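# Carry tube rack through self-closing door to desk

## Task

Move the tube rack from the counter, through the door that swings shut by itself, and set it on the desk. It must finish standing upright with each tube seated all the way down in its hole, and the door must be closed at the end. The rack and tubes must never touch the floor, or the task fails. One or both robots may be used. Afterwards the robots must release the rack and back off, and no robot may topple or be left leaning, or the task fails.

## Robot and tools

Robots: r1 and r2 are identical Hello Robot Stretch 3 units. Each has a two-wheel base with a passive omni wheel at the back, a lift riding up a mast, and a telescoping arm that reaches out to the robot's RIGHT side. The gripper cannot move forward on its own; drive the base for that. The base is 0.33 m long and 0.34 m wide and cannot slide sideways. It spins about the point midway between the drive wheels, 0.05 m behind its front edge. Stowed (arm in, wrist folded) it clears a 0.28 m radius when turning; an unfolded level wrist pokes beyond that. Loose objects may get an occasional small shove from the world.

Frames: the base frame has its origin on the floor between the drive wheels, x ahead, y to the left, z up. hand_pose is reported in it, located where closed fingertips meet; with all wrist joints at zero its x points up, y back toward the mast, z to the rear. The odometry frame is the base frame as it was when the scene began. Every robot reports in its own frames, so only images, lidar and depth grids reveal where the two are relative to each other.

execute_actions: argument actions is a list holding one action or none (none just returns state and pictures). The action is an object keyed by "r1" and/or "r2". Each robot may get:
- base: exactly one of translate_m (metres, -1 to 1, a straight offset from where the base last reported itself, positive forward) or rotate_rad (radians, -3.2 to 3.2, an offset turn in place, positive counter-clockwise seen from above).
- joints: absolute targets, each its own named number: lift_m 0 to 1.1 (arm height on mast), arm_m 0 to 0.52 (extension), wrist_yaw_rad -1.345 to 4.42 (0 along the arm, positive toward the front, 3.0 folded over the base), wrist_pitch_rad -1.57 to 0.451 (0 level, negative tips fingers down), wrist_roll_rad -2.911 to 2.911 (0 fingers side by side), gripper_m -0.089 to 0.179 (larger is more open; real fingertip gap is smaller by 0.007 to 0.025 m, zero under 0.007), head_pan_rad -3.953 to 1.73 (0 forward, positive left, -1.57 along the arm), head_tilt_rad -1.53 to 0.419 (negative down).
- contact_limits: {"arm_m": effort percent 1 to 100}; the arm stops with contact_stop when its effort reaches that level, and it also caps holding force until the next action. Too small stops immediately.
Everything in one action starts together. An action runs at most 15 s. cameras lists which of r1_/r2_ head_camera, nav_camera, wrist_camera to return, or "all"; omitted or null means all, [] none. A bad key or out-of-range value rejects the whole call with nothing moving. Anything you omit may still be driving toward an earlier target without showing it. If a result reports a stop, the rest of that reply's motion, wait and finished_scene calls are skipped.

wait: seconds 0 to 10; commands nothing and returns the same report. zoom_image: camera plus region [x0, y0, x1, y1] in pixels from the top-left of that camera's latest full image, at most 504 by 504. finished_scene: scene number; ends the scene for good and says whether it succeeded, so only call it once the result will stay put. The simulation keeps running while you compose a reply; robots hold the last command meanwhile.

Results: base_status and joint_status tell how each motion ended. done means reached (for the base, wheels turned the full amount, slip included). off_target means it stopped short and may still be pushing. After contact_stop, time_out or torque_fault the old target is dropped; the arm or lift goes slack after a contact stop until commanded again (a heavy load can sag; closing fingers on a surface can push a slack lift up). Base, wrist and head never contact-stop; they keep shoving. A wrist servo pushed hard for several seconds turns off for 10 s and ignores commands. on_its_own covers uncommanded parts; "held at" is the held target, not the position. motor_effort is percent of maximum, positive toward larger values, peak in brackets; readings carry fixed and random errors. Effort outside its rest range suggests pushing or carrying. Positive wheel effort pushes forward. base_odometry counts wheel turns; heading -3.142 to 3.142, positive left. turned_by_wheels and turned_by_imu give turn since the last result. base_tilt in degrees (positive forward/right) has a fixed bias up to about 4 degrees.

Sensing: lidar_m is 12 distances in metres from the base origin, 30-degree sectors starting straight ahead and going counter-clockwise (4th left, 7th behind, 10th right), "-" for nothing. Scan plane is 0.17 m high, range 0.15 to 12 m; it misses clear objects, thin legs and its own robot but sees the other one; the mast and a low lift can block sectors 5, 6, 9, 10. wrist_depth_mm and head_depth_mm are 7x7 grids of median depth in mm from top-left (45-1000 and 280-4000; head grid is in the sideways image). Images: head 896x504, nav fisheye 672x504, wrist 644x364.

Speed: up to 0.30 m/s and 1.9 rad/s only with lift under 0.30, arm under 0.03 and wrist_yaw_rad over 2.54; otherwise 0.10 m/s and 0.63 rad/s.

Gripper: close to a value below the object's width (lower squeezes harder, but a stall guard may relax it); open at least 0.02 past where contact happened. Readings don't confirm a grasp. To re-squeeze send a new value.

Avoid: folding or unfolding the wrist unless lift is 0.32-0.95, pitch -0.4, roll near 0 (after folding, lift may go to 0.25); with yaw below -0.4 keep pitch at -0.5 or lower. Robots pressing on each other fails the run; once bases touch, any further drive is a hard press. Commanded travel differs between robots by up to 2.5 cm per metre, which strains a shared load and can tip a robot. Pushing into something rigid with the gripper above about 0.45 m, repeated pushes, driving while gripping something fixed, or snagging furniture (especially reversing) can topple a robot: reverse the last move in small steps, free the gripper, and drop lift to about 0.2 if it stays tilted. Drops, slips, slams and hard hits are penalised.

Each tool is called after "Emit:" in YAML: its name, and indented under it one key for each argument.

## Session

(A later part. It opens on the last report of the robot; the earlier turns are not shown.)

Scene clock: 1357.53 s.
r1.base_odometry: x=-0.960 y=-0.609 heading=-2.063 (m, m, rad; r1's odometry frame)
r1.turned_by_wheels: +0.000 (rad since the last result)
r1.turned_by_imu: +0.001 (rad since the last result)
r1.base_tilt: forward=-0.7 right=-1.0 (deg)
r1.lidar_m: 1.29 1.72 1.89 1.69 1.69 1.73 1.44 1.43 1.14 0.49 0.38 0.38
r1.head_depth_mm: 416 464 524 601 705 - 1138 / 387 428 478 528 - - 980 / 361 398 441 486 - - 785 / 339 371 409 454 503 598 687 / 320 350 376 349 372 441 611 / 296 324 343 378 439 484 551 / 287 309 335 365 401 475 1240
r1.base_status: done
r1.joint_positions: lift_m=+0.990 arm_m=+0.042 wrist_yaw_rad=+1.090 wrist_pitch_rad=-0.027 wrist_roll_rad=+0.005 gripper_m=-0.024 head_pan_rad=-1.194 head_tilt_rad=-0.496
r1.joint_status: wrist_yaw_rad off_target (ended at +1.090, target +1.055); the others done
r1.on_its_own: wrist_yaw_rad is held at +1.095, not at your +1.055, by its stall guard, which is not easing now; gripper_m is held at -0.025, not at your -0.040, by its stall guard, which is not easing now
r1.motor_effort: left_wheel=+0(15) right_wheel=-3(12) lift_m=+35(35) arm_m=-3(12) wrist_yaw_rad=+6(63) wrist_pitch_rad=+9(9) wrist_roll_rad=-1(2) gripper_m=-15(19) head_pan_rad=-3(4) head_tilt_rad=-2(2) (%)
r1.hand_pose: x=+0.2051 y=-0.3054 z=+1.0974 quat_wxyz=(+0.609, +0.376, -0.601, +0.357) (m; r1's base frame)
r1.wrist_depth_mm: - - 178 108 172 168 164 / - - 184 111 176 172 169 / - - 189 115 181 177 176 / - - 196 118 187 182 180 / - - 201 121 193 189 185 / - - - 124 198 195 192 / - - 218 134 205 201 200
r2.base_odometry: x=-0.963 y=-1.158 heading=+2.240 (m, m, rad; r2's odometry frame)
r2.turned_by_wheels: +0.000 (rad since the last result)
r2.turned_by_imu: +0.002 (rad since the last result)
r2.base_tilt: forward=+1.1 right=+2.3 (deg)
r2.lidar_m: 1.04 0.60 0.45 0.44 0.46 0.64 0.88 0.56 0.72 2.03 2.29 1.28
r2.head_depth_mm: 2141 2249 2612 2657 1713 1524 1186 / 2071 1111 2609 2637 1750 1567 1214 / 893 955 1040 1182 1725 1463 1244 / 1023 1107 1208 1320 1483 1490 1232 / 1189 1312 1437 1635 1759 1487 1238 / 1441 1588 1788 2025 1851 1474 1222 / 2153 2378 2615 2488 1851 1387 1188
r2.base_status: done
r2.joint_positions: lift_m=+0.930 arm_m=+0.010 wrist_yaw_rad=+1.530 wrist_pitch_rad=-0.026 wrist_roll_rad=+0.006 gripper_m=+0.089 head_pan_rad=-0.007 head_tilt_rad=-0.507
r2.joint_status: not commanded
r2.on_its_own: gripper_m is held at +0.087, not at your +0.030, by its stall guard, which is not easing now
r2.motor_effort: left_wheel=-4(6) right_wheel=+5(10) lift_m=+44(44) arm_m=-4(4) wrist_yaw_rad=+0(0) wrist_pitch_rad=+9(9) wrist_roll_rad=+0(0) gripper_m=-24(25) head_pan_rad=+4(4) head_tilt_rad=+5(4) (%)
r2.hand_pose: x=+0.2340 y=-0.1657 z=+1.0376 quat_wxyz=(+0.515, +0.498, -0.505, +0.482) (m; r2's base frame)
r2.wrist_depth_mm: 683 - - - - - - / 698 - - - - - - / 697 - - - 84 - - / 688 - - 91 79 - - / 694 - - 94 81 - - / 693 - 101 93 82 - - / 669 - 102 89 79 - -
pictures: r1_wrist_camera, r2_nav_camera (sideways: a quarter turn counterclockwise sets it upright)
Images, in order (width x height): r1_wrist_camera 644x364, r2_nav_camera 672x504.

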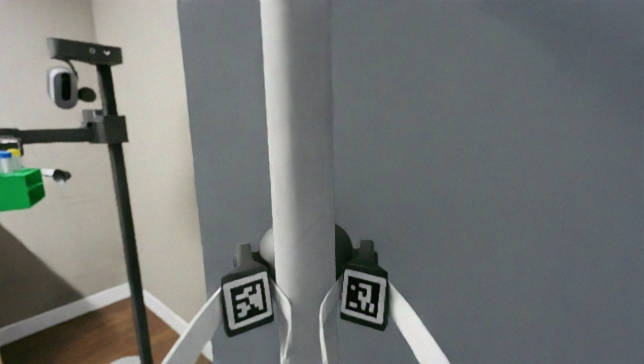

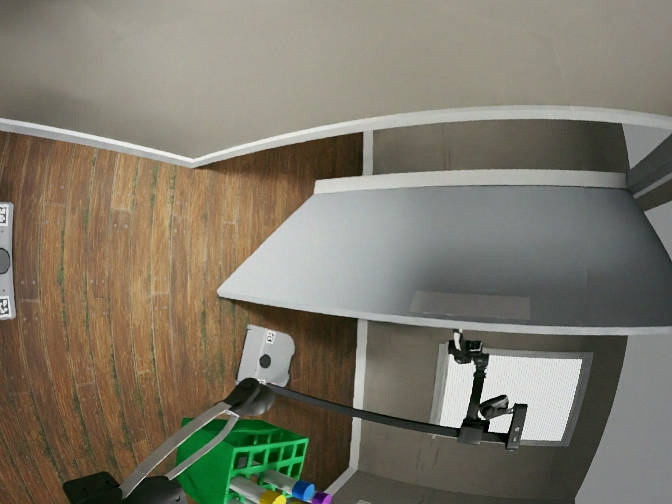

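Emit:
execute_actions:
  actions:
    - {"r1": {"base": {"translate_m": -0.084}, "joints": {"arm_m": 0.018, "wrist_yaw_rad": 1.175}}, "r2": {"base": {"translate_m": 0.15}}}
  cameras: ["r1_wrist_camera", "r2_nav_camera"]

Scene clock: 1371.37 s.
r1.base_odometry: x=-0.920 y=-0.535 heading=-2.063 (m, m, rad; r1's odometry frame)
r1.turned_by_wheels: +0.000 (rad since the last result)
r1.turned_by_imu: +0.002 (rad since the last result)
r1.base_tilt: forward=-0.6 right=-1.1 (deg)
r1.lidar_m: 1.24 1.79 1.98 1.66 1.66 1.63 1.35 1.35 1.17 0.50 0.36 0.35
r1.head_depth_mm: 432 485 552 641 760 925 - / 394 438 492 558 674 - - / 363 400 443 495 - - - / 336 367 405 449 - - 680 / 313 340 371 409 460 510 591 / 293 317 348 296 319 384 510 / - - 315 343 383 420 471
r1.base_status: done
r1.joint_positions: lift_m=+0.990 arm_m=+0.018 wrist_yaw_rad=+1.173 wrist_pitch_rad=-0.027 wrist_roll_rad=+0.005 gripper_m=-0.024 head_pan_rad=-1.194 head_tilt_rad=-0.496
r1.joint_status: all done
r1.on_its_own: gripper_m is held at -0.025, not at your -0.040, by its stall guard, which is not easing now
r1.motor_effort: left_wheel=-1(16) right_wheel=-2(10) lift_m=+35(34) arm_m=-5(13) wrist_yaw_rad=+2(74) wrist_pitch_rad=+9(9) wrist_roll_rad=-1(1) gripper_m=-16(20) head_pan_rad=-4(4) head_tilt_rad=-3(3) (%)
r1.hand_pose: x=+0.2142 y=-0.2624 z=+1.0975 quat_wxyz=(+0.593, +0.400, -0.585, +0.383) (m; r1's base frame)
r1.wrist_depth_mm: - - 178 108 171 169 166 / - - 183 111 176 174 171 / - - 188 114 182 179 175 / - - 195 118 187 184 180 / - - 200 121 194 190 187 / - - - 124 199 196 194 / - - 216 133 208 202 199
r2.base_odometry: x=-1.056 y=-1.040 heading=+2.240 (m, m, rad; r2's odometry frame)
r2.turned_by_wheels: +0.000 (rad since the last result)
r2.turned_by_imu: +0.003 (rad since the last result)
r2.base_tilt: forward=+1.1 right=+2.3 (deg)
r2.lidar_m: 0.96 0.59 0.44 0.43 0.45 0.63 0.89 0.70 0.93 2.18 2.29 0.97
r2.head_depth_mm: 1924 1067 2458 2590 1933 1483 1203 / 792 848 934 1071 1724 1515 1217 / 875 950 1024 1113 1227 1385 1244 / 982 1066 1169 1290 1428 1477 1232 / 1117 1224 1353 1519 1679 1481 1228 / 1288 1431 1631 1826 1873 1485 1224 / 1463 2189 2529 2488 1832 1467 1216
r2.base_status: done
r2.joint_positions: lift_m=+0.930 arm_m=+0.010 wrist_yaw_rad=+1.530 wrist_pitch_rad=-0.026 wrist_roll_rad=+0.006 gripper_m=+0.089 head_pan_rad=-0.007 head_tilt_rad=-0.507
r2.joint_status: not commanded
r2.on_its_own: gripper_m is held at +0.087, not at your +0.030, by its stall guard, which is not easing now
r2.motor_effort: left_wheel=-4(6) right_wheel=+4(10) lift_m=+44(44) arm_m=-4(5) wrist_yaw_rad=+1(1) wrist_pitch_rad=+8(9) wrist_roll_rad=+0(0) gripper_m=-24(25) head_pan_rad=+4(4) head_tilt_rad=+5(5) (%)
r2.hand_pose: x=+0.2340 y=-0.1657 z=+1.0376 quat_wxyz=(+0.515, +0.498, -0.505, +0.482) (m; r2's base frame)
r2.wrist_depth_mm: - - - 922 - - - / - - - 940 - - - / - - - 93 86 - - / - - - 90 80 - - / - - - 92 83 - - / 671 - 101 92 83 - - / 650 - 102 89 79 - -
pictures: r1_wrist_camera, r2_nav_camera (sideways: a quarter turn counterclockwise sets it upright)
Images, in order (width x height): r1_wrist_camera 644x364, r2_nav_camera 672x504.

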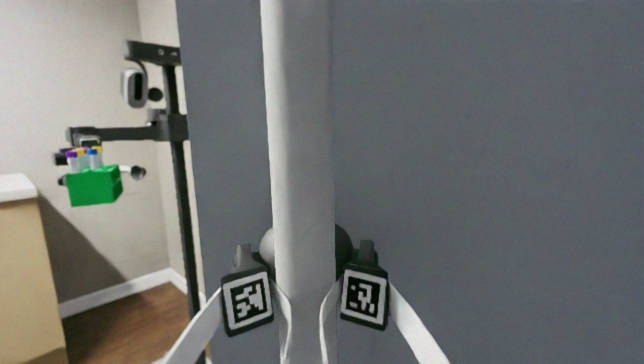

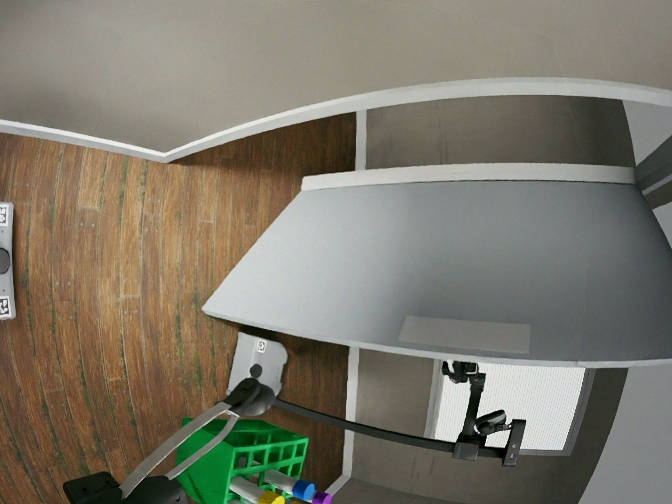

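Emit:
execute_actions:
  actions:
    - {"r1": {"base": {"translate_m": -0.085}, "joints": {"arm_m": 0.008, "wrist_yaw_rad": 1.268}}, "r2": {"base": {"translate_m": 0.15}}}
  cameras: ["r1_wrist_camera", "r2_nav_camera"]

Scene clock: 1385.27 s.
r1.base_odometry: x=-0.880 y=-0.460 heading=-2.063 (m, m, rad; r1's odometry frame)
r1.turned_by_wheels: +0.000 (rad since the last result)
r1.turned_by_imu: +0.002 (rad since the last result)
r1.base_tilt: forward=-0.6 right=-1.1 (deg)
r1.lidar_m: 1.19 1.88 1.98 1.63 1.63 1.54 1.27 1.27 1.21 0.52 0.35 0.33
r1.head_depth_mm: 470 530 609 715 865 1102 - / 418 466 525 603 725 855 - / 378 417 463 522 - - - / 344 376 414 461 488 - - / 316 343 375 411 453 - 597 / 293 315 341 372 415 442 405 / - 293 317 346 286 392 442
r1.base_status: done
r1.joint_positions: lift_m=+0.990 arm_m=+0.008 wrist_yaw_rad=+1.276 wrist_pitch_rad=-0.027 wrist_roll_rad=+0.005 gripper_m=-0.024 head_pan_rad=-1.194 head_tilt_rad=-0.496
r1.joint_status: all done
r1.on_its_own: gripper_m is held at -0.025, not at your -0.040, by its stall guard, which is not easing now
r1.motor_effort: left_wheel=+1(14) right_wheel=-3(7) lift_m=+35(34) arm_m=-4(12) wrist_yaw_rad=-9(77) wrist_pitch_rad=+9(9) wrist_roll_rad=-1(1) gripper_m=-15(20) head_pan_rad=-4(4) head_tilt_rad=-3(2) (%)
r1.hand_pose: x=+0.2231 y=-0.2275 z=+1.0975 quat_wxyz=(+0.573, +0.430, -0.563, +0.413) (m; r1's base frame)
r1.wrist_depth_mm: - - 178 109 171 168 164 / - - 183 112 176 173 170 / - - 191 115 181 177 174 / - - 196 119 187 183 178 / - - 201 121 192 187 185 / - - - 124 198 194 189 / - - 218 134 206 201 196
r2.base_odometry: x=-1.149 y=-0.922 heading=+2.239 (m, m, rad; r2's odometry frame)
r2.turned_by_wheels: +0.000 (rad since the last result)
r2.turned_by_imu: +0.003 (rad since the last result)
r2.base_tilt: forward=+1.0 right=+2.3 (deg)
r2.lidar_m: 0.95 0.58 0.44 0.42 0.44 0.63 0.89 0.84 1.15 2.19 2.30 0.90
r2.head_depth_mm: 711 761 834 2419 1933 1445 1194 / 773 829 892 967 1070 1234 1215 / 841 912 985 1080 1186 1326 1238 / 923 1005 1099 1222 1365 1451 1238 / 1025 1131 1253 1398 1602 1494 1232 / 1161 1286 1436 1629 1789 1470 1224 / 1290 1458 2285 2406 1854 1463 1216
r2.base_status: done
r2.joint_positions: lift_m=+0.930 arm_m=+0.010 wrist_yaw_rad=+1.530 wrist_pitch_rad=-0.026 wrist_roll_rad=+0.006 gripper_m=+0.089 head_pan_rad=-0.007 head_tilt_rad=-0.507
r2.joint_status: not commanded
r2.on_its_own: gripper_m is held at +0.087, not at your +0.030, by its stall guard, which is not easing now
r2.motor_effort: left_wheel=-4(5) right_wheel=+5(11) lift_m=+44(44) arm_m=-4(4) wrist_yaw_rad=+0(0) wrist_pitch_rad=+9(9) wrist_roll_rad=+0(0) gripper_m=-25(25) head_pan_rad=+3(4) head_tilt_rad=+4(5) (%)
r2.hand_pose: x=+0.2340 y=-0.1657 z=+1.0376 quat_wxyz=(+0.515, +0.498, -0.505, +0.482) (m; r2's base frame)
r2.wrist_depth_mm: - - - 875 - - - / - - - 908 - - - / - - - 849 130 - - / - - - 90 78 - - / - - - 93 80 - - / - - 101 93 82 - - / - - 102 89 78 - -
pictures: r1_wrist_camera, r2_nav_camera (sideways: a quarter turn counterclockwise sets it upright)
Images, in order (width x height): r1_wrist_camera 644x364, r2_nav_camera 672x504.

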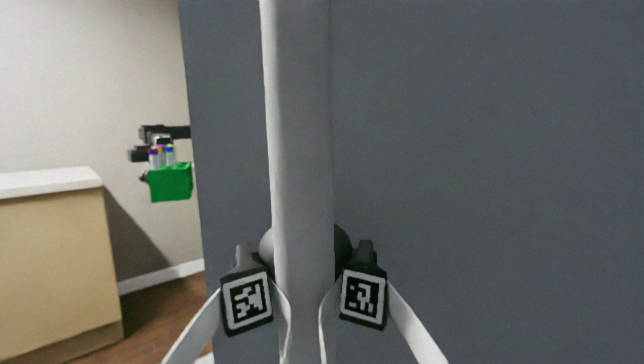

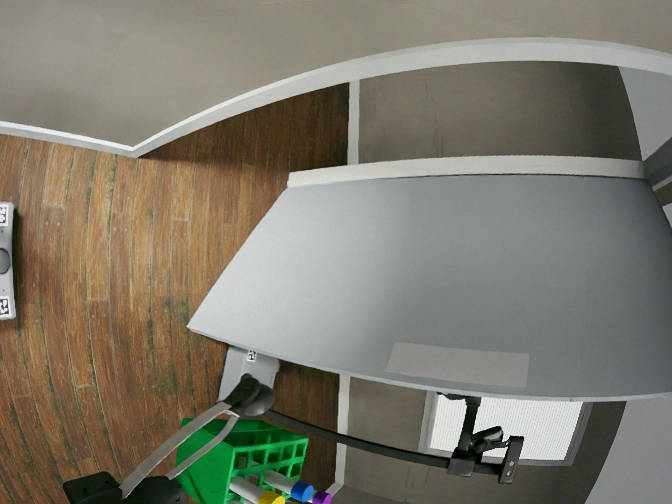

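Emit:
execute_actions:
  actions:
    - {"r1": {"base": {"translate_m": -0.086}, "joints": {"arm_m": 0.005, "wrist_yaw_rad": 1.365}}, "r2": {"base": {"translate_m": 0.15}}}
  cameras: ["r1_wrist_camera", "r2_nav_camera"]

Scene clock: 1391.17 s.
r1.base_odometry: x=-0.839 y=-0.385 heading=-2.063 (m, m, rad; r1's odometry frame)
r1.turned_by_wheels: +0.000 (rad since the last result)
r1.turned_by_imu: +0.001 (rad since the last result)
r1.base_tilt: forward=-0.6 right=-1.1 (deg)
r1.lidar_m: 1.15 1.96 1.94 1.61 1.60 1.44 1.19 1.19 1.24 0.57 0.35 0.32
r1.head_depth_mm: 532 605 706 842 1049 1336 1351 / 459 516 585 675 799 992 - / 405 448 500 565 623 - - / 362 396 436 484 514 - - / 327 354 387 425 462 - 612 / 299 321 348 377 413 450 521 / 284 294 316 340 367 307 354
r1.base_status: done
r1.joint_positions: lift_m=+0.990 arm_m=+0.005 wrist_yaw_rad=+1.379 wrist_pitch_rad=-0.026 wrist_roll_rad=+0.005 gripper_m=-0.024 head_pan_rad=-1.194 head_tilt_rad=-0.496
r1.joint_status: all done
r1.on_its_own: gripper_m is held at -0.025, not at your -0.040, by its stall guard, which is not easing now; wrist_yaw_rad is at rest, and its effort (-17) is outside its rest range (-12 to +12)
r1.motor_effort: left_wheel=+1(14) right_wheel=-6(8) lift_m=+35(34) arm_m=-4(9) wrist_yaw_rad=-17(59) wrist_pitch_rad=+9(9) wrist_roll_rad=-1(1) gripper_m=-16(19) head_pan_rad=-4(4) head_tilt_rad=-2(3) (%)
r1.hand_pose: x=+0.2295 y=-0.1990 z=+1.0976 quat_wxyz=(+0.551, +0.458, -0.541, +0.441) (m; r1's base frame)
r1.wrist_depth_mm: - - 179 109 170 167 162 / - - 185 112 175 170 166 / - - 190 115 180 176 171 / - - 196 119 186 181 178 / - - 203 121 192 187 182 / - - - 124 197 192 187 / - - 220 133 206 200 194
r2.base_odometry: x=-1.242 y=-0.805 heading=+2.239 (m, m, rad; r2's odometry frame)
r2.turned_by_wheels: +0.000 (rad since the last result)
r2.turned_by_imu: +0.001 (rad since the last result)
r2.base_tilt: forward=+1.0 right=+2.3 (deg)
r2.lidar_m: 0.91 0.56 0.43 0.42 0.44 0.62 0.99 0.99 1.37 2.20 2.31 0.84
r2.head_depth_mm: 687 733 788 855 947 1391 1196 / 733 791 856 931 1015 1116 1208 / 791 857 930 1021 1130 1271 1238 / 859 932 1025 1138 1275 1407 1232 / 931 1029 1138 1277 1447 1472 1227 / 1028 1130 1280 1454 1674 1474 1224 / 1138 1275 1442 2170 1797 1471 1220
r2.base_status: done
r2.joint_positions: lift_m=+0.930 arm_m=+0.010 wrist_yaw_rad=+1.530 wrist_pitch_rad=-0.026 wrist_roll_rad=+0.006 gripper_m=+0.089 head_pan_rad=-0.007 head_tilt_rad=-0.507
r2.joint_status: not commanded
r2.on_its_own: gripper_m is held at +0.087, not at your +0.030, by its stall guard, which is not easing now
r2.motor_effort: left_wheel=-4(5) right_wheel=+4(10) lift_m=+44(44) arm_m=-5(4) wrist_yaw_rad=+0(0) wrist_pitch_rad=+9(9) wrist_roll_rad=+0(0) gripper_m=-25(24) head_pan_rad=+4(4) head_tilt_rad=+5(5) (%)
r2.hand_pose: x=+0.2340 y=-0.1657 z=+1.0376 quat_wxyz=(+0.515, +0.498, -0.505, +0.482) (m; r2's base frame)
r2.wrist_depth_mm: - - - 831 696 - - / - - - 843 719 973 - / - - - 812 82 - - / - - - 90 78 - - / - - - 93 81 - - / - - 101 93 82 997 - / - - 102 89 78 - -
pictures: r1_wrist_camera, r2_nav_camera (sideways: a quarter turn counterclockwise sets it upright)
Images, in order (width x height): r1_wrist_camera 644x364, r2_nav_camera 672x504.

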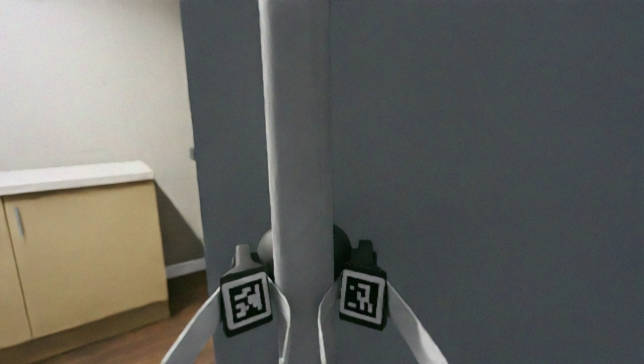

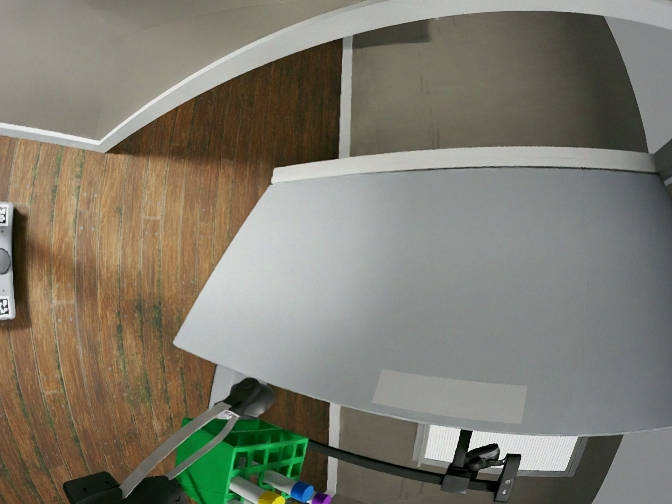

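Emit:
execute_actions:
  actions:
    - {"r1": {"base": {"translate_m": -0.086}, "joints": {"arm_m": 0.005, "wrist_yaw_rad": 1.465}}, "r2": {"base": {"translate_m": 0.15}}}
  cameras: ["r1_wrist_camera", "r2_nav_camera"]

Scene clock: 1402.10 s.
r1.base_odometry: x=-0.799 y=-0.309 heading=-2.062 (m, m, rad; r1's odometry frame)
r1.turned_by_wheels: +0.000 (rad since the last result)
r1.turned_by_imu: +0.001 (rad since the last result)
r1.base_tilt: forward=-0.6 right=-0.9 (deg)
r1.lidar_m: 1.11 2.04 1.91 1.58 1.57 1.34 1.11 1.11 1.23 0.63 0.35 0.30
r1.head_depth_mm: 633 734 868 1061 1242 1411 1331 / 525 591 678 793 953 1208 - / 448 496 554 629 713 - - / 390 426 470 523 558 - - / 346 374 408 446 485 - - / 311 334 360 390 425 460 533 / 287 300 322 346 370 406 338
r1.base_status: done
r1.joint_positions: lift_m=+0.990 arm_m=+0.005 wrist_yaw_rad=+1.469 wrist_pitch_rad=-0.026 wrist_roll_rad=+0.005 gripper_m=-0.024 head_pan_rad=-1.194 head_tilt_rad=-0.496
r1.joint_status: all done
r1.on_its_own: gripper_m is held at -0.025, not at your -0.040, by its stall guard, which is not easing now
r1.motor_effort: left_wheel=-1(13) right_wheel=-3(8) lift_m=+35(34) arm_m=-3(3) wrist_yaw_rad=-5(50) wrist_pitch_rad=+9(9) wrist_roll_rad=-1(1) gripper_m=-16(18) head_pan_rad=-3(4) head_tilt_rad=-2(2) (%)
r1.hand_pose: x=+0.2328 y=-0.1763 z=+1.0976 quat_wxyz=(+0.530, +0.482, -0.520, +0.466) (m; r1's base frame)
r1.wrist_depth_mm: - - 179 109 169 166 163 / - - 185 111 174 170 166 / - - 190 114 180 176 173 / - - 197 119 186 182 177 / - - 203 122 192 188 182 / - - - 124 198 192 188 / - - 220 134 204 200 195
r2.base_odometry: x=-1.335 y=-0.687 heading=+2.239 (m, m, rad; r2's odometry frame)
r2.turned_by_wheels: +0.000 (rad since the last result)
r2.turned_by_imu: +0.002 (rad since the last result)
r2.base_tilt: forward=+1.0 right=+2.3 (deg)
r2.lidar_m: 0.86 1.26 0.43 0.41 0.43 0.61 1.13 1.14 1.58 2.20 2.31 0.80
r2.head_depth_mm: 646 693 750 810 894 980 1151 / 687 742 801 878 969 1059 1190 / 734 791 866 949 1054 1188 1239 / 780 851 934 1038 1159 1326 1239 / 840 915 1014 1143 1297 1428 1231 / 906 995 1115 1261 1461 1482 1218 / 986 1100 1233 1416 1665 1472 1219
r2.base_status: done
r2.joint_positions: lift_m=+0.930 arm_m=+0.010 wrist_yaw_rad=+1.530 wrist_pitch_rad=-0.026 wrist_roll_rad=+0.006 gripper_m=+0.089 head_pan_rad=-0.007 head_tilt_rad=-0.507
r2.joint_status: not commanded
r2.on_its_own: gripper_m is held at +0.087, not at your +0.030, by its stall guard, which is not easing now
r2.motor_effort: left_wheel=-4(5) right_wheel=+4(10) lift_m=+44(44) arm_m=-4(4) wrist_yaw_rad=+0(0) wrist_pitch_rad=+9(9) wrist_roll_rad=+0(0) gripper_m=-26(24) head_pan_rad=+4(4) head_tilt_rad=+4(5) (%)
r2.hand_pose: x=+0.2340 y=-0.1657 z=+1.0376 quat_wxyz=(+0.515, +0.498, -0.505, +0.482) (m; r2's base frame)
r2.wrist_depth_mm: - - 949 760 633 796 - / - - 984 777 654 836 - / - - 987 759 85 - - / - - - 90 80 - - / - - - 93 83 - - / - - 101 92 83 937 - / - - 102 89 79 - -
pictures: r1_wrist_camera, r2_nav_camera (sideways: a quarter turn counterclockwise sets it upright)
Images, in order (width x height): r1_wrist_camera 644x364, r2_nav_camera 672x504.

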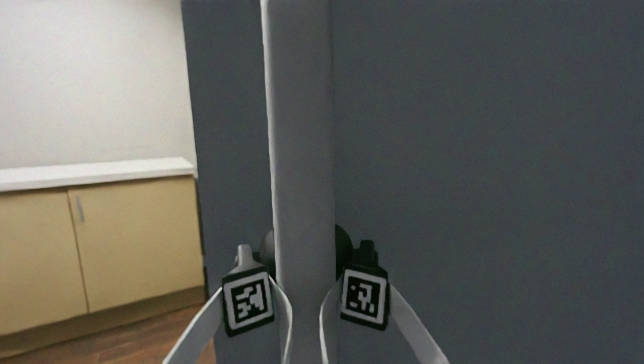

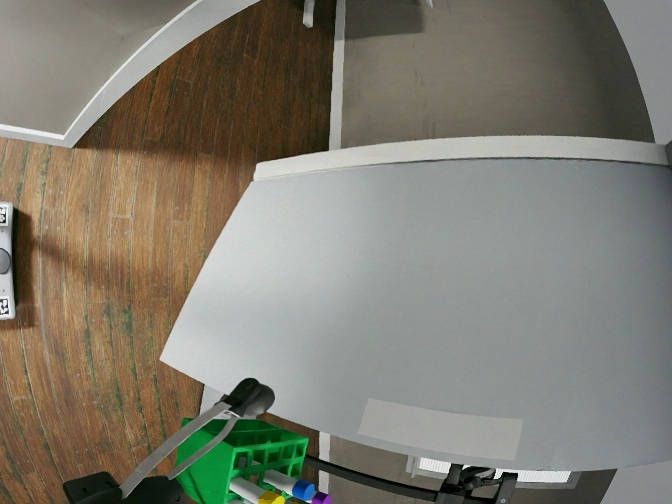

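Emit:
execute_actions:
  actions:
    - {"r1": {"base": {"translate_m": -0.086}, "joints": {"arm_m": 0.012, "wrist_yaw_rad": 1.548}}, "r2": {"base": {"translate_m": 0.15}}}
  cameras: ["r1_wrist_camera", "r2_nav_camera"]

Scene clock: 1427.33 s.
r1.base_odometry: x=-0.758 y=-0.233 heading=-2.062 (m, m, rad; r1's odometry frame)
r1.turned_by_wheels: +0.000 (rad since the last result)
r1.turned_by_imu: +0.002 (rad since the last result)
r1.base_tilt: forward=-0.5 right=-1.0 (deg)
r1.lidar_m: 1.93 2.12 1.87 1.55 1.54 1.24 1.03 1.02 1.14 0.73 0.36 0.29
r1.head_depth_mm: 813 920 1031 1151 1292 1450 - / 628 713 830 992 1218 1418 - / 512 569 640 730 863 - - / 432 473 520 578 616 - - / 374 404 439 478 514 - - / 329 353 379 409 445 474 - / 296 313 334 357 381 414 438
r1.base_status: done
r1.joint_positions: lift_m=+0.990 arm_m=+0.012 wrist_yaw_rad=+1.549 wrist_pitch_rad=-0.026 wrist_roll_rad=+0.005 gripper_m=-0.024 head_pan_rad=-1.194 head_tilt_rad=-0.496
r1.joint_status: all done
r1.on_its_own: gripper_m is held at -0.025, not at your -0.040, by its stall guard, which is not easing now
r1.motor_effort: left_wheel=-1(10) right_wheel=-3(9) lift_m=+35(35) arm_m=+3(4) wrist_yaw_rad=-1(38) wrist_pitch_rad=+8(9) wrist_roll_rad=-1(1) gripper_m=-15(17) head_pan_rad=-5(4) head_tilt_rad=-2(3) (%)
r1.hand_pose: x=+0.2341 y=-0.1625 z=+1.0976 quat_wxyz=(+0.511, +0.502, -0.500, +0.487) (m; r1's base frame)
r1.wrist_depth_mm: - - 179 108 171 166 165 / - - 184 111 176 173 168 / - - 191 115 181 178 173 / - - 195 119 187 182 179 / - - 202 122 193 187 184 / - - - 124 198 194 190 / - - 217 135 207 200 196
r2.base_odometry: x=-1.428 y=-0.569 heading=+2.239 (m, m, rad; r2's odometry frame)
r2.turned_by_wheels: +0.000 (rad since the last result)
r2.turned_by_imu: +0.003 (rad since the last result)
r2.base_tilt: forward=+1.0 right=+2.2 (deg)
r2.lidar_m: 0.80 1.09 0.41 0.40 0.43 0.60 1.27 1.30 1.80 2.20 1.20 0.77
r2.head_depth_mm: 597 645 696 759 834 927 1015 / 628 677 739 810 896 987 1159 / 660 720 782 866 963 1089 1201 / 699 762 835 929 1050 1198 1229 / 741 811 897 1000 1144 1315 1220 / 784 870 962 1088 1260 1404 1218 / 839 936 1045 1206 1407 1473 1212
r2.base_status: done
r2.joint_positions: lift_m=+0.930 arm_m=+0.010 wrist_yaw_rad=+1.530 wrist_pitch_rad=-0.026 wrist_roll_rad=+0.006 gripper_m=+0.089 head_pan_rad=-0.007 head_tilt_rad=-0.507
r2.joint_status: not commanded
r2.on_its_own: gripper_m is held at +0.087, not at your +0.030, by its stall guard, which is not easing now
r2.motor_effort: left_wheel=-4(4) right_wheel=+4(10) lift_m=+44(44) arm_m=-5(4) wrist_yaw_rad=+0(0) wrist_pitch_rad=+9(9) wrist_roll_rad=+0(0) gripper_m=-25(26) head_pan_rad=+4(4) head_tilt_rad=+5(5) (%)
r2.hand_pose: x=+0.2340 y=-0.1657 z=+1.0376 quat_wxyz=(+0.515, +0.498, -0.505, +0.482) (m; r2's base frame)
r2.wrist_depth_mm: - - 811 687 596 531 719 / - - 827 705 598 536 798 / - - 867 671 85 548 - / - - 896 90 80 566 - / - - 892 92 83 577 - / - - 101 92 83 - - / - - 102 89 79 602 -
pictures: r1_wrist_camera, r2_nav_camera (sideways: a quarter turn counterclockwise sets it upright)
Images, in order (width x height): r1_wrist_camera 644x364, r2_nav_camera 672x504.

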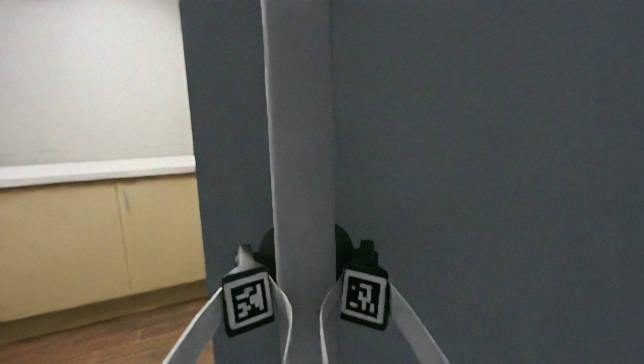

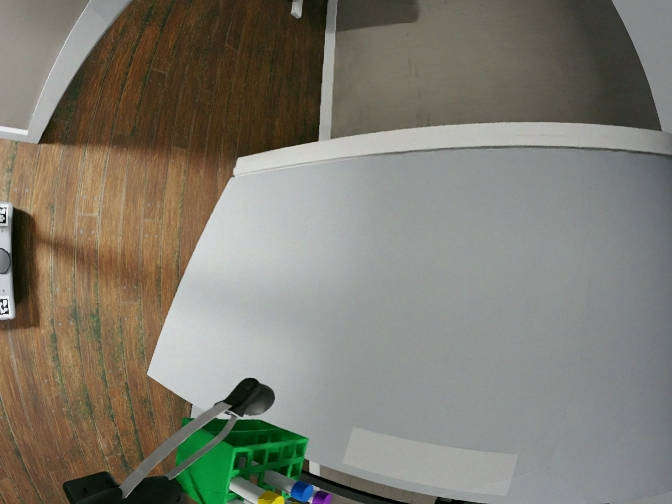

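Emit:
execute_actions:
  actions:
    - {"r1": {"base": {"translate_m": -0.084}, "joints": {"arm_m": 0.024, "wrist_yaw_rad": 1.63}}, "r2": {"base": {"translate_m": 0.12}}}
  cameras: ["r1_wrist_camera", "r2_nav_camera"]

Scene clock: 1445.07 s.
r1.base_odometry: x=-0.718 y=-0.159 heading=-2.062 (m, m, rad; r1's odometry frame)
r1.turned_by_wheels: +0.000 (rad since the last result)
r1.turned_by_imu: +0.002 (rad since the last result)
r1.base_tilt: forward=-0.5 right=-1.0 (deg)
r1.lidar_m: 1.97 2.19 1.84 1.52 1.52 1.15 0.95 0.94 1.05 0.89 0.37 0.28
r1.head_depth_mm: 887 973 1071 1193 1332 1463 - / 798 925 1039 1185 1341 1480 - / 607 678 769 882 1102 - - / 491 537 591 658 709 - - / 412 444 480 523 562 - - / 355 378 405 435 470 490 557 / 311 329 349 371 395 421 460
r1.base_status: done
r1.joint_positions: lift_m=+0.990 arm_m=+0.024 wrist_yaw_rad=+1.621 wrist_pitch_rad=-0.026 wrist_roll_rad=+0.005 gripper_m=-0.024 head_pan_rad=-1.194 head_tilt_rad=-0.496
r1.joint_status: all done
r1.on_its_own: gripper_m is held at -0.025, not at your -0.040, by its stall guard, which is not easing now
r1.motor_effort: left_wheel=-2(9) right_wheel=-2(10) lift_m=+35(35) arm_m=+4(5) wrist_yaw_rad=+10(36) wrist_pitch_rad=+9(9) wrist_roll_rad=-1(1) gripper_m=-16(17) head_pan_rad=-4(3) head_tilt_rad=-2(3) (%)
r1.hand_pose: x=+0.2338 y=-0.1558 z=+1.0977 quat_wxyz=(+0.493, +0.520, -0.481, +0.505) (m; r1's base frame)
r1.wrist_depth_mm: - - 177 108 172 169 166 / - - 183 111 176 174 171 / - - 189 115 182 179 176 / - - 195 119 188 184 182 / - - 202 122 195 190 186 / - - - 124 198 198 193 / - - 217 133 207 203 199
r2.base_odometry: x=-1.503 y=-0.475 heading=+2.239 (m, m, rad; r2's odometry frame)
r2.turned_by_wheels: +0.000 (rad since the last result)
r2.turned_by_imu: +0.002 (rad since the last result)
r2.base_tilt: forward=+1.0 right=+2.3 (deg)
r2.lidar_m: 0.74 0.96 2.45 0.39 0.42 0.60 1.40 1.43 1.97 2.21 1.18 0.73
r2.head_depth_mm: 558 604 656 720 792 880 973 / 581 633 690 755 838 930 1111 / 607 660 723 801 893 1013 1152 / 635 693 764 849 959 1092 1200 / 664 730 808 902 1025 1186 1230 / 695 770 855 964 1108 1291 1220 / 733 814 910 1040 1220 1386 1217
r2.base_status: done
r2.joint_positions: lift_m=+0.930 arm_m=+0.010 wrist_yaw_rad=+1.530 wrist_pitch_rad=-0.026 wrist_roll_rad=+0.006 gripper_m=+0.089 head_pan_rad=-0.007 head_tilt_rad=-0.507
r2.joint_status: not commanded
r2.on_its_own: gripper_m is held at +0.087, not at your +0.030, by its stall guard, which is not easing now
r2.motor_effort: left_wheel=-4(5) right_wheel=+4(10) lift_m=+44(44) arm_m=-4(4) wrist_yaw_rad=+0(1) wrist_pitch_rad=+9(9) wrist_roll_rad=+0(0) gripper_m=-25(25) head_pan_rad=+4(4) head_tilt_rad=+5(5) (%)
r2.hand_pose: x=+0.2340 y=-0.1657 z=+1.0376 quat_wxyz=(+0.515, +0.498, -0.505, +0.482) (m; r2's base frame)
r2.wrist_depth_mm: - 849 717 632 558 503 662 / - 867 743 645 566 506 708 / - 903 765 627 130 517 744 / - 932 778 90 78 524 - / - - 802 93 80 527 - / - - 101 92 82 527 - / - - 102 89 79 568 -
pictures: r1_wrist_camera, r2_nav_camera (sideways: a quarter turn counterclockwise sets it upright)
Images, in order (width x height): r1_wrist_camera 644x364, r2_nav_camera 672x504.

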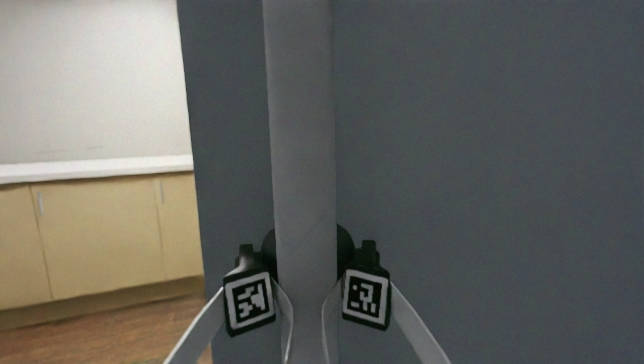

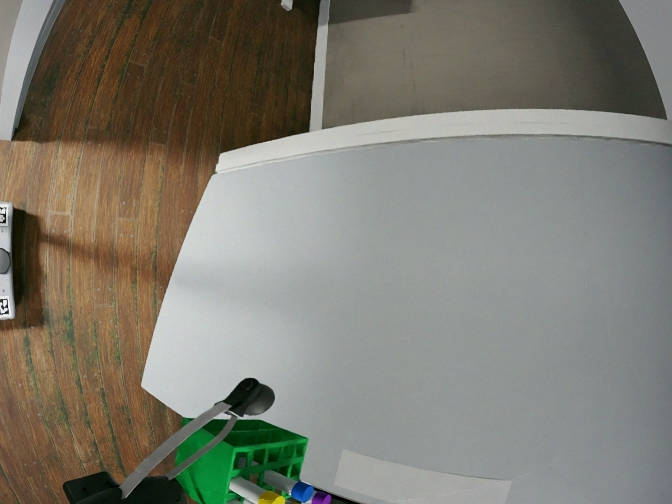

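Emit:
execute_actions:
  actions:
    - {"r1": {"base": {"translate_m": -0.082}, "joints": {"arm_m": 0.040, "wrist_yaw_rad": 1.695}}, "r2": {"base": {"translate_m": 0.15}}}
  cameras: ["r1_wrist_camera", "r2_nav_camera"]

Scene clock: 1484.03 s.
r1.base_odometry: x=-0.680 y=-0.087 heading=-2.062 (m, m, rad; r1's odometry frame)
r1.turned_by_wheels: +0.000 (rad since the last result)
r1.turned_by_imu: +0.001 (rad since the last result)
r1.base_tilt: forward=-0.6 right=-1.1 (deg)
r1.lidar_m: 2.02 2.27 1.80 1.49 1.49 1.05 0.87 0.87 0.96 1.13 0.38 0.28
r1.head_depth_mm: 918 1003 1099 1221 1369 1498 - / 922 998 1103 1224 1380 1509 - / 761 855 979 1147 - - - / 574 630 691 770 - - - / 462 495 535 581 625 - 797 / 385 410 437 467 502 515 574 / 331 349 368 389 412 441 468
r1.base_status: done
r1.joint_positions: lift_m=+0.990 arm_m=+0.040 wrist_yaw_rad=+1.680 wrist_pitch_rad=-0.026 wrist_roll_rad=+0.005 gripper_m=-0.024 head_pan_rad=-1.194 head_tilt_rad=-0.496
r1.joint_status: all done
r1.on_its_own: gripper_m is held at -0.025, not at your -0.040, by its stall guard, which is not easing now; wrist_yaw_rad is at rest, and its effort (+18) is outside its rest range (-12 to +12)
r1.motor_effort: left_wheel=-3(10) right_wheel=+0(9) lift_m=+34(35) arm_m=+3(3) wrist_yaw_rad=+18(40) wrist_pitch_rad=+9(9) wrist_roll_rad=-1(1) gripper_m=-16(17) head_pan_rad=-3(3) head_tilt_rad=-3(2) (%)
r1.hand_pose: x=+0.2326 y=-0.1569 z=+1.0977 quat_wxyz=(+0.478, +0.534, -0.466, +0.519) (m; r1's base frame)
r1.wrist_depth_mm: - - 176 107 173 172 170 / - - 182 111 178 177 175 / - - 187 114 184 182 182 / - - 195 118 190 188 187 / - - 199 121 196 194 193 / - - 208 124 200 200 199 / - - 214 132 210 205 206
r2.base_odometry: x=-1.596 y=-0.357 heading=+2.239 (m, m, rad; r2's odometry frame)
r2.turned_by_wheels: +0.000 (rad since the last result)
r2.turned_by_imu: +0.002 (rad since the last result)
r2.base_tilt: forward=+1.0 right=+2.3 (deg)
r2.lidar_m: 0.66 0.80 2.38 2.04 0.46 0.59 1.54 1.58 2.19 2.21 0.72 0.65
r2.head_depth_mm: 491 532 581 636 708 795 885 / 505 552 604 667 744 824 991 / 523 571 629 697 781 882 1034 / 542 592 653 729 819 942 1103 / 562 616 681 763 867 1002 1162 / 583 640 714 802 918 1072 1192 / 608 672 750 849 971 1165 1212
r2.base_status: done
r2.joint_positions: lift_m=+0.930 arm_m=+0.010 wrist_yaw_rad=+1.530 wrist_pitch_rad=-0.026 wrist_roll_rad=+0.006 gripper_m=+0.089 head_pan_rad=-0.007 head_tilt_rad=-0.507
r2.joint_status: not commanded
r2.on_its_own: gripper_m is held at +0.087, not at your +0.030, by its stall guard, which is not easing now
r2.motor_effort: left_wheel=-4(5) right_wheel=+4(9) lift_m=+44(44) arm_m=-4(4) wrist_yaw_rad=+0(1) wrist_pitch_rad=+9(9) wrist_roll_rad=+0(0) gripper_m=-24(25) head_pan_rad=+4(4) head_tilt_rad=+4(5) (%)
r2.hand_pose: x=+0.2340 y=-0.1657 z=+1.0376 quat_wxyz=(+0.515, +0.498, -0.505, +0.482) (m; r2's base frame)
r2.wrist_depth_mm: 777 663 594 546 486 445 410 / - 686 609 551 501 454 420 / - 707 627 545 130 468 428 / - 746 646 91 80 471 439 / - 763 658 93 82 478 451 / - 820 101 93 84 475 467 / - 815 102 89 79 503 471
pictures: r1_wrist_camera, r2_nav_camera (sideways: a quarter turn counterclockwise sets it upright)
Images, in order (width x height): r1_wrist_camera 644x364, r2_nav_camera 672x504.

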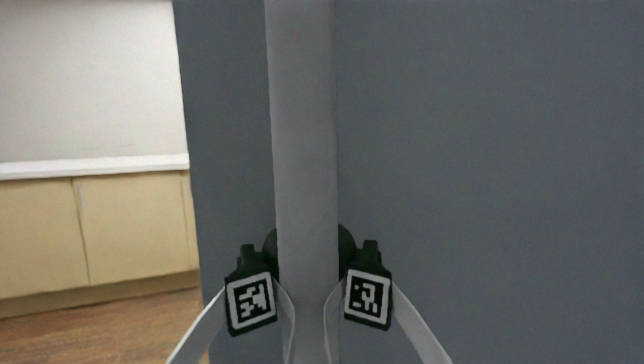

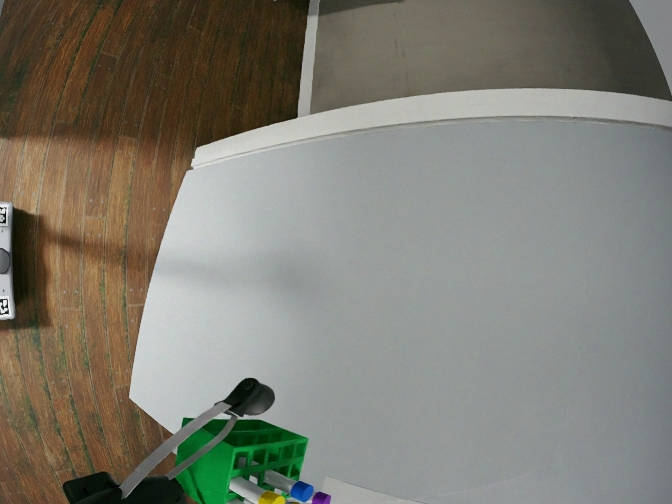

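Emit:
execute_actions:
  actions:
    - {"r1": {"base": {"translate_m": -0.079}, "joints": {"arm_m": 0.063, "wrist_yaw_rad": 1.755}}, "r2": {"base": {"translate_m": 0.08}}}
  cameras: ["r1_wrist_camera", "r2_nav_camera"]

Scene clock: 1497.13 s.
r1.base_odometry: x=-0.642 y=-0.017 heading=-2.062 (m, m, rad; r1's odometry frame)
r1.turned_by_wheels: +0.000 (rad since the last result)
r1.turned_by_imu: +0.001 (rad since the last result)
r1.base_tilt: forward=-0.6 right=-1.0 (deg)
r1.lidar_m: 2.06 2.35 1.78 1.47 1.46 0.96 0.80 0.79 0.88 1.17 0.39 0.27
r1.head_depth_mm: 937 1024 1121 1248 1396 1512 1228 / 943 1026 1130 1252 1403 - 1214 / 930 1026 1124 1253 - - 1210 / 701 764 842 921 898 - 1212 / 528 564 607 654 709 - 853 / 424 447 473 502 532 565 613 / 353 370 388 407 430 445 330
r1.base_status: done
r1.joint_positions: lift_m=+0.990 arm_m=+0.063 wrist_yaw_rad=+1.736 wrist_pitch_rad=-0.026 wrist_roll_rad=+0.005 gripper_m=-0.024 head_pan_rad=-1.194 head_tilt_rad=-0.496
r1.joint_status: all done
r1.on_its_own: gripper_m is held at -0.025, not at your -0.040, by its stall guard, which is not easing now; wrist_yaw_rad is at rest, and its effort (+22) is outside its rest range (-12 to +12)
r1.motor_effort: left_wheel=-3(11) right_wheel=-1(12) lift_m=+35(35) arm_m=+3(7) wrist_yaw_rad=+22(46) wrist_pitch_rad=+9(9) wrist_roll_rad=-1(1) gripper_m=-17(17) head_pan_rad=-4(3) head_tilt_rad=-2(2) (%)
r1.hand_pose: x=+0.2307 y=-0.1657 z=+1.0977 quat_wxyz=(+0.463, +0.547, -0.451, +0.532) (m; r1's base frame)
r1.wrist_depth_mm: - - 175 107 174 174 174 / - - 179 111 181 179 180 / - - 185 114 185 186 185 / - - 192 118 191 191 193 / - - 196 122 198 198 196 / - - 203 124 203 204 205 / - - 213 132 209 212 210
r2.base_odometry: x=-1.645 y=-0.294 heading=+2.239 (m, m, rad; r2's odometry frame)
r2.turned_by_wheels: +0.000 (rad since the last result)
r2.turned_by_imu: +0.002 (rad since the last result)
r2.base_tilt: forward=+1.0 right=+2.3 (deg)
r2.lidar_m: 0.63 0.73 2.29 2.04 0.51 0.59 1.62 1.66 2.28 2.22 0.73 0.63
r2.head_depth_mm: 470 511 560 617 687 773 872 / 482 524 574 635 712 792 964 / 492 539 593 658 742 846 988 / 506 553 610 679 767 882 1037 / 520 568 628 703 799 924 1096 / 533 586 651 730 835 967 1137 / 547 602 672 760 871 1025 1182
r2.base_status: done
r2.joint_positions: lift_m=+0.930 arm_m=+0.010 wrist_yaw_rad=+1.530 wrist_pitch_rad=-0.026 wrist_roll_rad=+0.006 gripper_m=+0.089 head_pan_rad=-0.007 head_tilt_rad=-0.507
r2.joint_status: not commanded
r2.on_its_own: gripper_m is held at +0.087, not at your +0.030, by its stall guard, which is not easing now
r2.motor_effort: left_wheel=-4(5) right_wheel=+4(9) lift_m=+44(44) arm_m=-4(4) wrist_yaw_rad=-1(0) wrist_pitch_rad=+9(9) wrist_roll_rad=+0(0) gripper_m=-26(25) head_pan_rad=+4(4) head_tilt_rad=+5(5) (%)
r2.hand_pose: x=+0.2340 y=-0.1657 z=+1.0376 quat_wxyz=(+0.515, +0.498, -0.505, +0.482) (m; r2's base frame)
r2.wrist_depth_mm: 665 598 542 508 474 446 422 / 694 606 564 513 484 454 427 / 727 629 571 514 84 463 431 / 746 642 589 90 79 476 444 / 762 665 599 92 82 484 452 / - 711 101 92 82 478 462 / - 720 102 89 78 516 475
pictures: r1_wrist_camera, r2_nav_camera (sideways: a quarter turn counterclockwise sets it upright)
Images, in order (width x height): r1_wrist_camera 644x364, r2_nav_camera 672x504.

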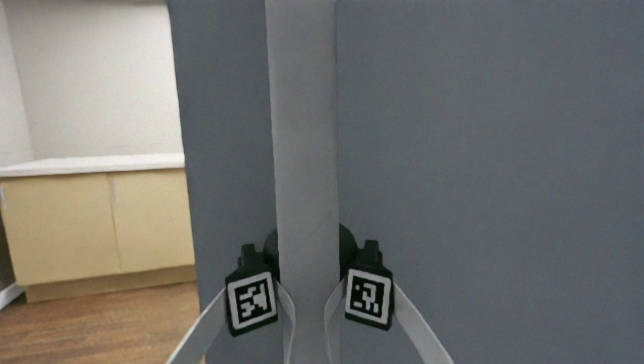

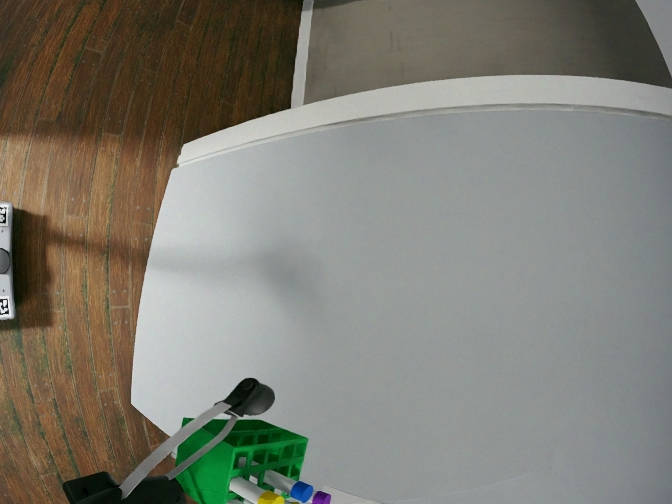

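Emit:
execute_actions:
  actions:
    - {"r1": {"base": {"translate_m": -0.083}, "joints": {"arm_m": 0.10, "wrist_yaw_rad": 1.825}}}
  cameras: ["r1_wrist_camera", "r2_nav_camera"]

Scene clock: 1506.07 s.
r1.base_odometry: x=-0.603 y=+0.056 heading=-2.062 (m, m, rad; r1's odometry frame)
r1.turned_by_wheels: +0.000 (rad since the last result)
r1.turned_by_imu: +0.001 (rad since the last result)
r1.base_tilt: forward=-0.6 right=-1.0 (deg)
r1.lidar_m: 2.11 2.42 1.74 1.44 1.43 0.87 0.72 0.71 0.80 1.20 0.40 0.27
r1.head_depth_mm: 962 1049 1148 1278 1435 - 1270 / 969 1058 1157 1269 1405 - 1256 / 970 1058 1169 1255 - - 1277 / 931 1014 1115 1230 1355 1399 1269 / 628 667 711 758 800 811 953 / 471 494 517 542 566 595 633 / 377 391 407 422 453 307 352
r1.base_status: done
r1.joint_positions: lift_m=+0.990 arm_m=+0.100 wrist_yaw_rad=+1.811 wrist_pitch_rad=-0.026 wrist_roll_rad=+0.005 gripper_m=-0.024 head_pan_rad=-1.194 head_tilt_rad=-0.496
r1.joint_status: all done
r1.on_its_own: gripper_m is held at -0.025, not at your -0.040, by its stall guard, which is not easing now; wrist_yaw_rad is at rest, and its effort (+17) is outside its rest range (-12 to +12)
r1.motor_effort: left_wheel=-1(10) right_wheel=-2(9) lift_m=+35(34) arm_m=+3(6) wrist_yaw_rad=+17(57) wrist_pitch_rad=+9(8) wrist_roll_rad=-1(1) gripper_m=-16(19) head_pan_rad=-4(4) head_tilt_rad=-2(2) (%)
r1.hand_pose: x=+0.2268 y=-0.1839 z=+1.0977 quat_wxyz=(+0.443, +0.563, -0.430, +0.549) (m; r1's base frame)
r1.wrist_depth_mm: - - 174 108 176 176 179 / - - 178 111 182 183 183 / - - 185 114 187 187 190 / - - 190 118 193 193 195 / - - 195 122 199 197 200 / - - 203 124 205 207 209 / - - 212 132 211 215 214
r2.base_odometry: x=-1.645 y=-0.294 heading=+2.239 (m, m, rad; r2's odometry frame)
r2.turned_by_wheels: +0.000 (rad since the last result)
r2.turned_by_imu: +0.001 (rad since the last result)
r2.base_tilt: forward=+1.0 right=+2.3 (deg)
r2.lidar_m: 0.68 0.75 2.29 2.04 0.51 0.58 1.62 1.66 2.28 2.22 0.84 0.68
r2.head_depth_mm: 513 558 611 678 763 864 983 / 519 569 625 694 780 876 1072 / 529 578 636 711 800 913 1075 / 537 586 649 722 820 945 1119 / 545 597 659 740 840 973 1142 / 554 609 674 756 861 998 1158 / 564 617 686 775 879 1025 1186
r2.base_status: not commanded
r2.joint_positions: lift_m=+0.930 arm_m=+0.010 wrist_yaw_rad=+1.530 wrist_pitch_rad=-0.026 wrist_roll_rad=+0.006 gripper_m=+0.089 head_pan_rad=-0.007 head_tilt_rad=-0.507
r2.joint_status: not commanded
r2.on_its_own: gripper_m is held at +0.087, not at your +0.030, by its stall guard, which is not easing now
r2.motor_effort: left_wheel=-4(4) right_wheel=+4(4) lift_m=+44(44) arm_m=-4(4) wrist_yaw_rad=+1(0) wrist_pitch_rad=+9(9) wrist_roll_rad=+0(0) gripper_m=-25(24) head_pan_rad=+4(4) head_tilt_rad=+4(5) (%)
r2.hand_pose: x=+0.2340 y=-0.1657 z=+1.0376 quat_wxyz=(+0.515, +0.498, -0.505, +0.482) (m; r2's base frame)
r2.wrist_depth_mm: 670 607 583 556 534 511 487 / 688 622 604 574 545 529 510 / 722 644 613 578 85 534 522 / 735 662 636 90 79 555 532 / 766 693 656 93 81 549 555 / - 733 101 92 82 567 812 / - 729 103 89 78 590 870
pictures: r1_wrist_camera, r2_nav_camera (sideways: a quarter turn counterclockwise sets it upright)
Images, in order (width x height): r1_wrist_camera 644x364, r2_nav_camera 672x504.

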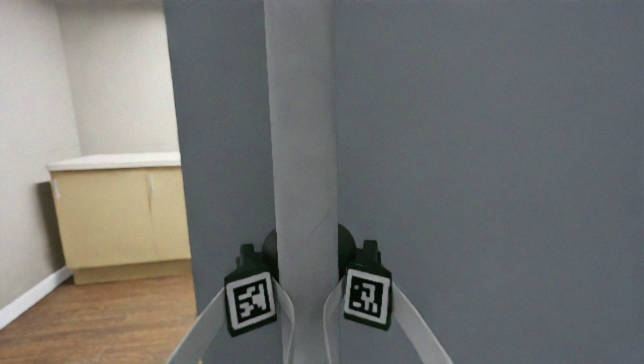

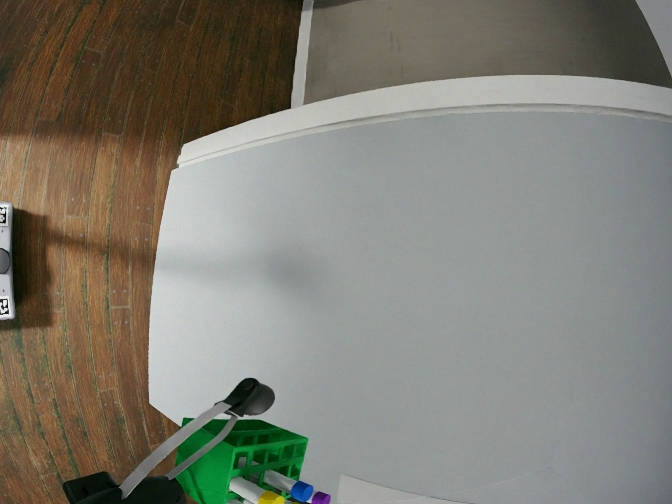

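Emit:
execute_actions:
  actions:
    - {"r2": {"base": {"translate_m": 0.16}}}
  cameras: ["r2_nav_camera"]

Scene clock: 1522.13 s.
r1.base_odometry: x=-0.603 y=+0.056 heading=-2.062 (m, m, rad; r1's odometry frame)
r1.turned_by_wheels: +0.000 (rad since the last result)
r1.turned_by_imu: +0.001 (rad since the last result)
r1.base_tilt: forward=-0.6 right=-1.0 (deg)
r1.lidar_m: 2.11 2.42 1.74 1.44 1.44 0.86 0.72 0.71 0.79 1.20 0.40 0.27
r1.head_depth_mm: 963 1049 1146 1277 1431 - 1274 / 967 1052 1162 1270 1401 - 1255 / 976 1062 1167 1263 - - 1271 / 930 1012 1115 1232 1357 1402 1275 / 628 667 709 760 800 809 951 / 471 493 517 544 566 596 634 / 377 391 407 422 453 307 352
r1.base_status: not commanded
r1.joint_positions: lift_m=+0.990 arm_m=+0.100 wrist_yaw_rad=+1.811 wrist_pitch_rad=-0.026 wrist_roll_rad=+0.005 gripper_m=-0.024 head_pan_rad=-1.194 head_tilt_rad=-0.496
r1.joint_status: not commanded
r1.on_its_own: gripper_m is held at -0.025, not at your -0.040, by its stall guard, which is not easing now; wrist_yaw_rad is at rest, and its effort (+16) is outside its rest range (-12 to +12)
r1.motor_effort: left_wheel=-2(1) right_wheel=-2(2) lift_m=+35(34) arm_m=+3(3) wrist_yaw_rad=+16(16) wrist_pitch_rad=+9(8) wrist_roll_rad=-2(1) gripper_m=-17(17) head_pan_rad=-4(3) head_tilt_rad=-2(3) (%)
r1.hand_pose: x=+0.2268 y=-0.1839 z=+1.0977 quat_wxyz=(+0.443, +0.563, -0.430, +0.549) (m; r1's base frame)
r1.wrist_depth_mm: - - 174 108 177 177 178 / - - 178 111 180 183 183 / - - 185 114 188 188 188 / - - 191 118 193 193 193 / - - 196 121 199 200 200 / - - 205 124 206 208 208 / - - 211 132 213 214 214
r2.base_odometry: x=-1.744 y=-0.169 heading=+2.238 (m, m, rad; r2's odometry frame)
r2.turned_by_wheels: +0.000 (rad since the last result)
r2.turned_by_imu: +0.001 (rad since the last result)
r2.base_tilt: forward=+1.1 right=+2.2 (deg)
r2.lidar_m: 0.52 0.58 2.05 2.04 0.56 0.56 1.78 1.83 2.28 2.23 0.64 0.52
r2.head_depth_mm: 384 419 460 511 572 648 734 / 389 425 469 522 585 656 805 / 396 434 478 532 600 687 809 / 403 439 487 543 614 705 831 / 409 449 496 554 629 727 861 / 415 456 505 566 646 748 893 / 424 464 516 581 663 772 926
r2.base_status: done
r2.joint_positions: lift_m=+0.930 arm_m=+0.010 wrist_yaw_rad=+1.530 wrist_pitch_rad=-0.026 wrist_roll_rad=+0.006 gripper_m=+0.089 head_pan_rad=-0.007 head_tilt_rad=-0.507
r2.joint_status: not commanded
r2.on_its_own: gripper_m is held at +0.087, not at your +0.030, by its stall guard, which is not easing now
r2.motor_effort: left_wheel=-4(4) right_wheel=+4(11) lift_m=+44(44) arm_m=-4(5) wrist_yaw_rad=-1(0) wrist_pitch_rad=+9(9) wrist_roll_rad=+0(0) gripper_m=-25(24) head_pan_rad=+4(4) head_tilt_rad=+5(4) (%)
r2.hand_pose: x=+0.2340 y=-0.1657 z=+1.0376 quat_wxyz=(+0.515, +0.498, -0.505, +0.482) (m; r2's base frame)
r2.wrist_depth_mm: 462 443 423 399 382 369 354 / 477 455 440 411 398 378 365 / 491 470 447 416 85 388 371 / 509 480 461 92 79 395 384 / 519 496 467 94 81 408 387 / 538 516 101 93 82 404 400 / 553 525 103 89 79 430 407
pictures: r2_nav_camera (sideways: a quarter turn counterclockwise sets it upright)
Images, in order (width x height): r2_nav_camera 672x504.

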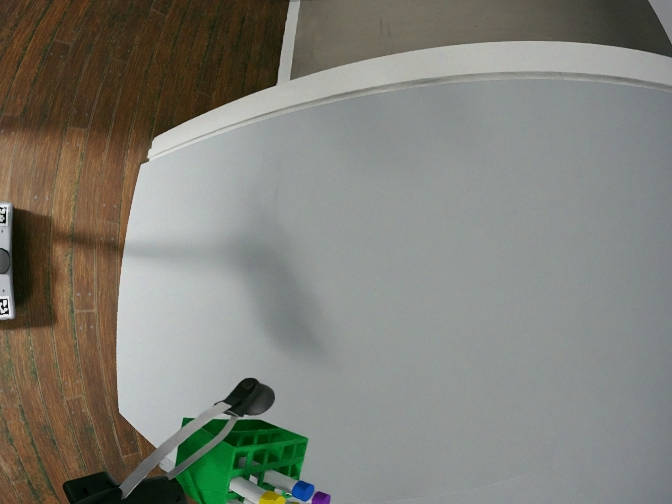

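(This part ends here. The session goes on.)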